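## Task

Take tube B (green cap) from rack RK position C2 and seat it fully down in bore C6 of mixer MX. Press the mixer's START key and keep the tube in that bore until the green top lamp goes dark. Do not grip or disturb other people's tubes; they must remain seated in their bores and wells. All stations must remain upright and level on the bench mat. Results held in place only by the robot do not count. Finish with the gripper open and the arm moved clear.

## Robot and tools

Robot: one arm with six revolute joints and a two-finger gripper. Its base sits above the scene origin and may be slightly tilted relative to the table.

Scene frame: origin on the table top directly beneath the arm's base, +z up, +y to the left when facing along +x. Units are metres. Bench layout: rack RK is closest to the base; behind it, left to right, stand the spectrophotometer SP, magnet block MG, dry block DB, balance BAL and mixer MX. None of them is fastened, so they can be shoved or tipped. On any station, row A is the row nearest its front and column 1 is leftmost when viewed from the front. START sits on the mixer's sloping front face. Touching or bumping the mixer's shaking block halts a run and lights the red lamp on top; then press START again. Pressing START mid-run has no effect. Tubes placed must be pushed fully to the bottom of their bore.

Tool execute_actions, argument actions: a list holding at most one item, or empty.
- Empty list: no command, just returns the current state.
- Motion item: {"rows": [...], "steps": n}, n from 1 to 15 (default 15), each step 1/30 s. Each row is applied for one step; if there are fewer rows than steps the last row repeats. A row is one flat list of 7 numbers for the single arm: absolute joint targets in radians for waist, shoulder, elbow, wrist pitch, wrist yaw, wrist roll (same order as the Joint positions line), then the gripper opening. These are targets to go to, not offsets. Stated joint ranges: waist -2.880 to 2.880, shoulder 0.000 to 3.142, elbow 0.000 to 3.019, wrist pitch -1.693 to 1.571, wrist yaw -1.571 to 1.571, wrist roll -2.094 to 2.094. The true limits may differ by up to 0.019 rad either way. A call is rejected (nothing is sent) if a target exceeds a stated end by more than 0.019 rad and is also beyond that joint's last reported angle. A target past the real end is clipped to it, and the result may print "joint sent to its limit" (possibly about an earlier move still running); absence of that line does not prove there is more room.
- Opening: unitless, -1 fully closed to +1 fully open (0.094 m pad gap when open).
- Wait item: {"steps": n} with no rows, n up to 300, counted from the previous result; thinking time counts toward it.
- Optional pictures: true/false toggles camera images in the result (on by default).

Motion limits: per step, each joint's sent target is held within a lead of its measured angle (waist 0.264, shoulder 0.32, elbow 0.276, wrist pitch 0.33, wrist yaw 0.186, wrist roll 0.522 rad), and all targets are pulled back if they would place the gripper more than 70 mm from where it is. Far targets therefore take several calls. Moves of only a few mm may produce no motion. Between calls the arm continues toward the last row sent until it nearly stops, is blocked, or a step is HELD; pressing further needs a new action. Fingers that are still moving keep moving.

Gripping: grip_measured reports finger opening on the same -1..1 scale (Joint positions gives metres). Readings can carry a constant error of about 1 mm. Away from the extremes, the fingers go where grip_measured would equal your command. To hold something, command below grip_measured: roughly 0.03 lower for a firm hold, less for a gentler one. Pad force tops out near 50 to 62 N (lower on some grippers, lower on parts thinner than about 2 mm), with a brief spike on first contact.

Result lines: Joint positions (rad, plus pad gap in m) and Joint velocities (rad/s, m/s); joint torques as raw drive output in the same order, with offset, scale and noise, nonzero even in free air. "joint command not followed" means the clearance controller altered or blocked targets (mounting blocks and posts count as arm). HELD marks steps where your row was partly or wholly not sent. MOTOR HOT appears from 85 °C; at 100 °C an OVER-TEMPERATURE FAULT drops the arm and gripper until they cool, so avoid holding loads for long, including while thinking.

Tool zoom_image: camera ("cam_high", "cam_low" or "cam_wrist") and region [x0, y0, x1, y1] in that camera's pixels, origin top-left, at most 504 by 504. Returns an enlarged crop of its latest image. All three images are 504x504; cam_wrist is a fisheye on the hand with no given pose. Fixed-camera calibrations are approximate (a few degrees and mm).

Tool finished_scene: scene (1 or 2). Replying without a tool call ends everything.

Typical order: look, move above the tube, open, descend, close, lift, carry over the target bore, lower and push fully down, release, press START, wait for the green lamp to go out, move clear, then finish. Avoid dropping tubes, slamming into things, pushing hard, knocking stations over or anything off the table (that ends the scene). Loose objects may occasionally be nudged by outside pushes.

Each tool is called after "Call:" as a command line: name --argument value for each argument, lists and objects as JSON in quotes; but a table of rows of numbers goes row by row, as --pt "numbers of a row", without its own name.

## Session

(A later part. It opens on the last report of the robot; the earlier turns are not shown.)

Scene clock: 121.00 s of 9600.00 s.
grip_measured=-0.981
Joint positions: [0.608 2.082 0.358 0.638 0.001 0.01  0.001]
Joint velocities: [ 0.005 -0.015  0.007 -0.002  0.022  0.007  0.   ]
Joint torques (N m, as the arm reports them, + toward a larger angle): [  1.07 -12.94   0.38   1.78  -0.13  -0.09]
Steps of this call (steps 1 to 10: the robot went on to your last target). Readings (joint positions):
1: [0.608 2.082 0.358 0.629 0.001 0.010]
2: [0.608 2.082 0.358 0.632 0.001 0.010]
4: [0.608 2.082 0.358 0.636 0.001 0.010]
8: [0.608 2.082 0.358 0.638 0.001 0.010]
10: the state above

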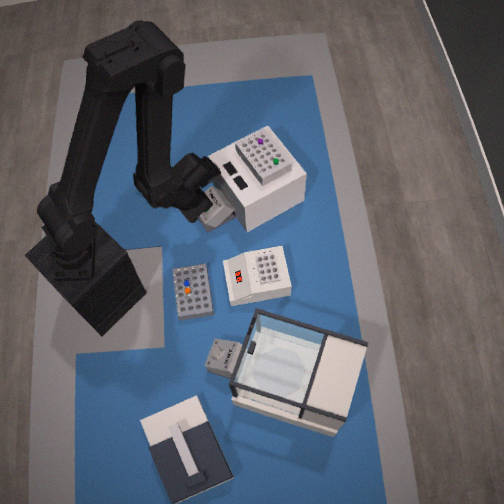

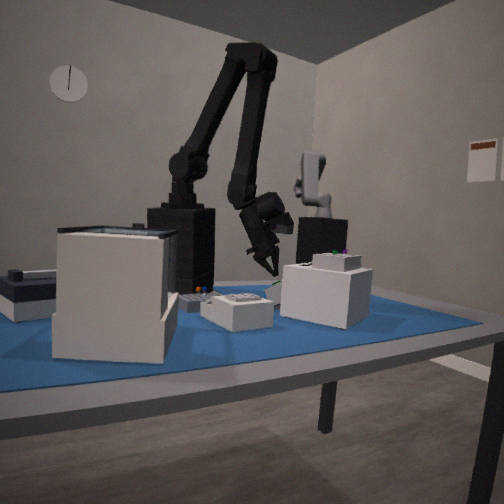

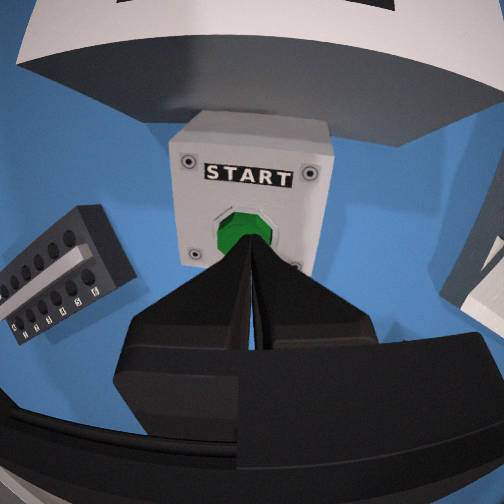

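Call:
execute_actions --actions '[{"rows":[[0.628,2.085,0.362,0.668,0,0,-1],[0.631,2.095,0.363,0.674,0,0,-1],[0.634,2.105,0.364,0.68,0,0,-1],[0.636,2.115,0.365,0.687,0,0,-1],[0.636,2.125,0.366,0.694,0,0,-1],[0.636,2.135,0.367,0.701,0,0,-1],[0.636,2.145,0.368,0.708,0,0,-1],[0.636,2.155,0.369,0.715,0,0,-1],[0.636,2.165,0.37,0.722,0,0,-1]]}]'

Scene clock: 124.37 s of 9600.00 s.
grip_measured=-0.981
Joint positions: [0.621 2.164 0.366 0.696 0.001 0.01  0.001]
Joint velocities: [-0.015  0.015 -0.007  0.046 -0.022 -0.007 -0.   ]
Joint torques (N m, as the arm reports them, + toward a larger angle): [  0.99 -11.82  -0.22   1.61  -0.13  -0.09]
Steps of this call (steps 1 to 30: the robot went on to your last target; steps 31 to 86: nothing new was sent; steps 87 to 101: all 15 steps of this action). Readings (joint positions):
87: [0.609 2.082 0.358 0.639 0.001 0.010]
88: [0.609 2.083 0.358 0.642 0.001 0.010]
90: [0.613 2.088 0.359 0.653 0.001 0.010]
94: [0.620 2.125 0.364 0.680 0.001 0.010]
101: the state above

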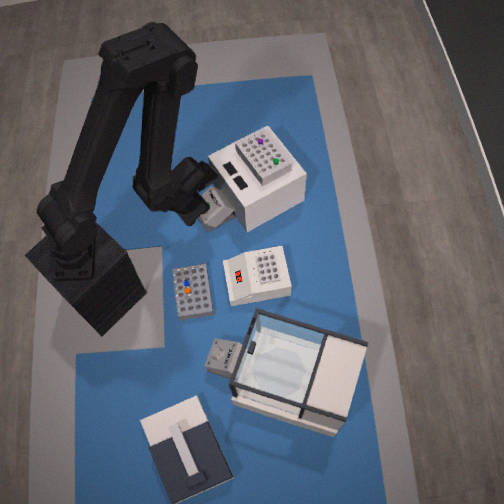

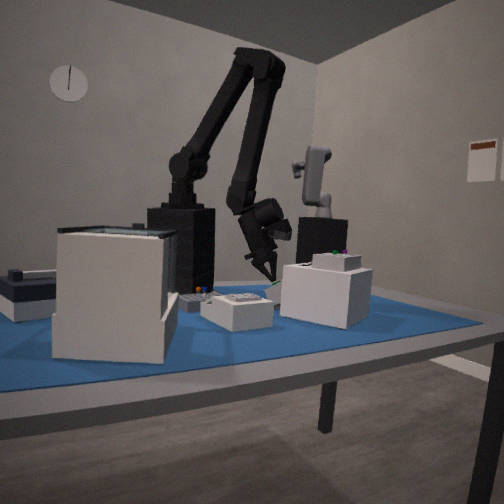

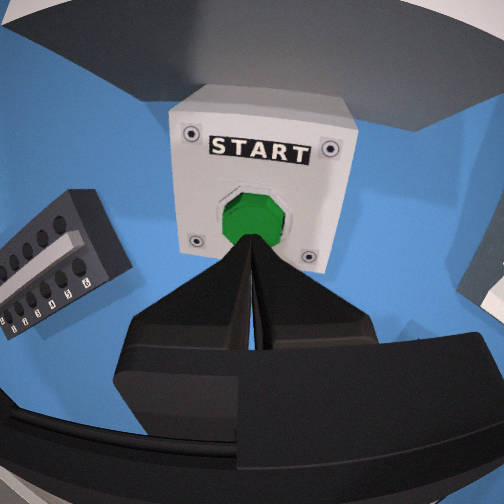

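Call:
execute_actions --actions '[{"rows":[[0.636,2.165,0.376,0.724,0,0,-1],[0.636,2.17,0.382,0.728,0,0,-1],[0.636,2.177,0.387,0.733,0,0,-1],[0.636,2.184,0.391,0.738,0,0,-1],[0.636,2.191,0.394,0.743,0,0,-1],[0.636,2.198,0.397,0.748,0,0,-1],[0.636,2.205,0.399,0.753,0,0,-1],[0.636,2.212,0.401,0.757,0,0,-1],[0.636,2.219,0.402,0.76,0,0,-1]]}]'

Scene clock: 127.60 s of 9600.00 s.
grip_measured=-0.981
Joint positions: [0.621 2.194 0.384 0.747 0.001 0.01  0.001]
Joint velocities: [-0.005 -0.015 -0.012  0.007 -0.007  0.022 -0.001]
Joint torques (N m, as the arm reports them, + toward a larger angle): [  0.76 -10.23   0.91   1.42  -0.12  -0.11]
Steps of this call (steps 1 to 15: the robot went on to your last target; steps 16 to 82: nothing new was sent; steps 83 to 97: all 15 steps of this action). Readings (joint positions):
83: [0.621 2.164 0.366 0.698 0.001 0.010]
84: [0.621 2.164 0.368 0.699 0.001 0.010]
86: [0.621 2.166 0.375 0.704 0.001 0.010]
90: [0.621 2.183 0.384 0.728 0.001 0.010]
97: the state above

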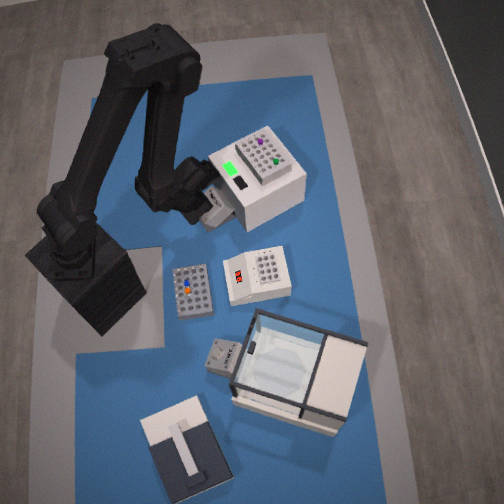

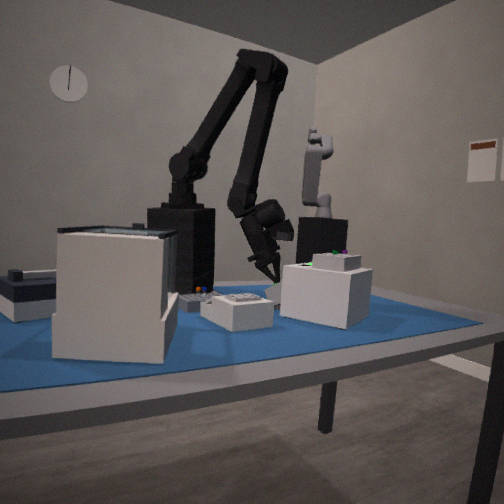

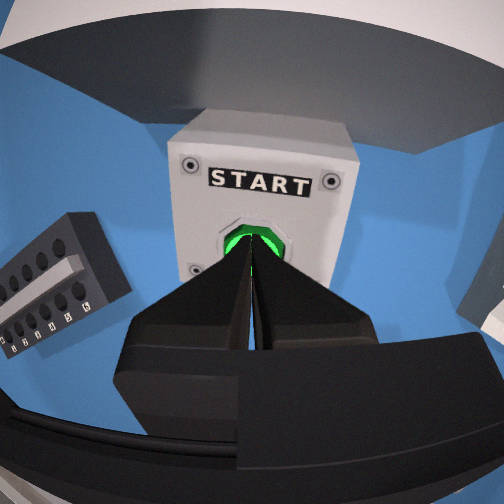

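Call:
execute_actions --actions '[{"rows":[[0.625,2.195,0.385,0.735,0,0,-1],[0.625,2.18,0.378,0.715,0,0,-1],[0.625,2.165,0.371,0.695,0,0,-1],[0.625,2.145,0.364,0.675,0,0,-1],[0.625,2.12,0.357,0.655,0,0,-1],[0.625,2.095,0.35,0.635,0,0,-1],[0.625,2.065,0.344,0.61,0,0,-1],[0.625,2.035,0.338,0.585,0,0,-1],[0.625,2.005,0.332,0.56,0,0,-1],[0.625,1.975,0.326,0.535,0,0,-1],[0.625,1.945,0.32,0.51,0,0,-1],[0.625,1.915,0.314,0.485,0,0,-1],[0.625,1.885,0.308,0.46,0,0,-1],[0.625,1.855,0.302,0.435,0,0,-1],[0.625,1.825,0.296,0.41,0,0,-1]]}]' --pictures false

Call:
execute_actions --actions '[{"rows":[[0.625,1.795,0.293,0.38,0,0,-1],[0.625,1.765,0.29,0.35,0,0,-1],[0.625,1.735,0.29,0.32,0,0,-1],[0.625,1.705,0.29,0.285,0,0,-1],[0.625,1.68,0.29,0.25,0,0,-1],[0.625,1.66,0.29,0.22,0,0,-1],[0.625,1.645,0.29,0.2,0,0,-1]]}]' --pictures false

Call:
execute_actions --actions '[{"steps":300}]'

Call:
zoom_image --camera "cam_low" --region '[300,230,380,290]'

Scene clock: 133.33 s of 9600.00 s.
grip_measured=-0.981
Joint positions: [0.621 1.885 0.311 0.472 0.    0.009 0.001]
Joint velocities: [-0.015 -0.913 -0.159 -0.706 -0.022 -0.066  0.001]
Joint torques (N m, as the arm reports them, + toward a larger angle): [ -0.1  -11.62   0.78   0.61  -0.11  -0.1 ]
Steps of this call (steps 1 to 15: the robot went on to your last target; steps 16 to 157: nothing new was sent; steps 158 to 172: all 15 steps of this action). Readings (joint positions):
158: [0.621 2.194 0.384 0.747 0.001 0.010]
159: [0.621 2.192 0.383 0.746 0.001 0.010]
161: [0.621 2.178 0.379 0.727 0.001 0.009]
165: [0.621 2.108 0.360 0.643 0.000 0.009]
172: the state above

Scene clock: 133.83 s of 9600.00 s.
grip_measured=-0.981
Joint positions: [0.621 1.643 0.293 0.216 0.    0.009 0.001]
Joint velocities: [-0.015 -0.024  0.012 -0.027 -0.051  0.007  0.   ]
Joint torques (N m, as the arm reports them, + toward a larger angle): [-0.02 -9.1   2.93  0.33 -0.1  -0.08]
Steps of this call (steps 1 to 15: all 15 steps of this action). Readings (joint positions):
1: [0.621 1.853 0.306 0.446 0.000 0.009]
2: [0.621 1.822 0.302 0.419 0.000 0.009]
4: [0.621 1.763 0.296 0.360 0.000 0.009]
8: [0.621 1.663 0.294 0.245 0.000 0.009]
15: the state above

Scene clock: 143.83 s of 9600.00 s.
grip_measured=-0.981
Joint positions: [0.621 1.643 0.293 0.215 0.    0.009 0.001]
Joint velocities: [-0.005 -0.015  0.007 -0.007 -0.037  0.051 -0.   ]
Joint torques (N m, as the arm reports them, + toward a larger angle): [-0.14 -9.14  3.    0.33 -0.09 -0.08]
Steps of this call (steps 1 to 15: the robot went on to your last target; steps 16 to 300: nothing new was sent). Readings (joint positions):
1: [0.621 1.643 0.293 0.215 0.000 0.009]
2: [0.621 1.643 0.293 0.215 0.000 0.009]
4: [0.621 1.643 0.293 0.215 0.000 0.009]
8: [0.621 1.643 0.293 0.215 0.000 0.009]
300: the state above
The arm was judged still, so your last target was given up. Only a new action makes it travel on or press farther. Fingers that are still opening or closing keep moving.

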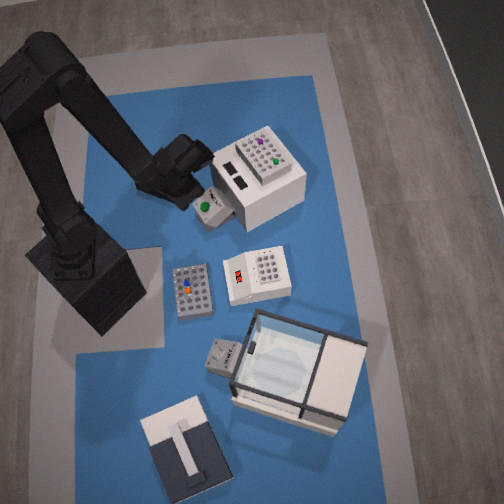

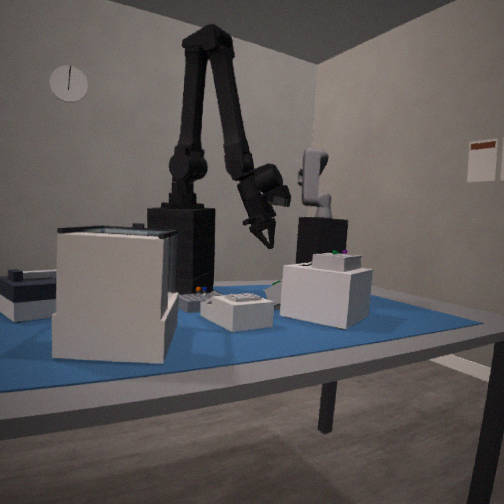

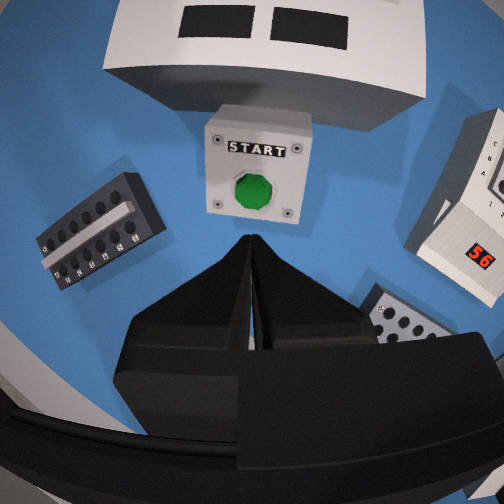

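Region (300, 230, 380, 290) of cam_low's 504x504 image, scaled by 6.300, with more detail than that image has; it fills the top 378 rows of this view, and the rest is white.

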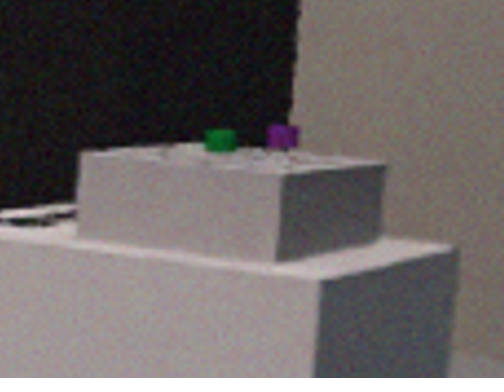

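Call:
finished_scene --scene 2

The scene is finished: the task was done.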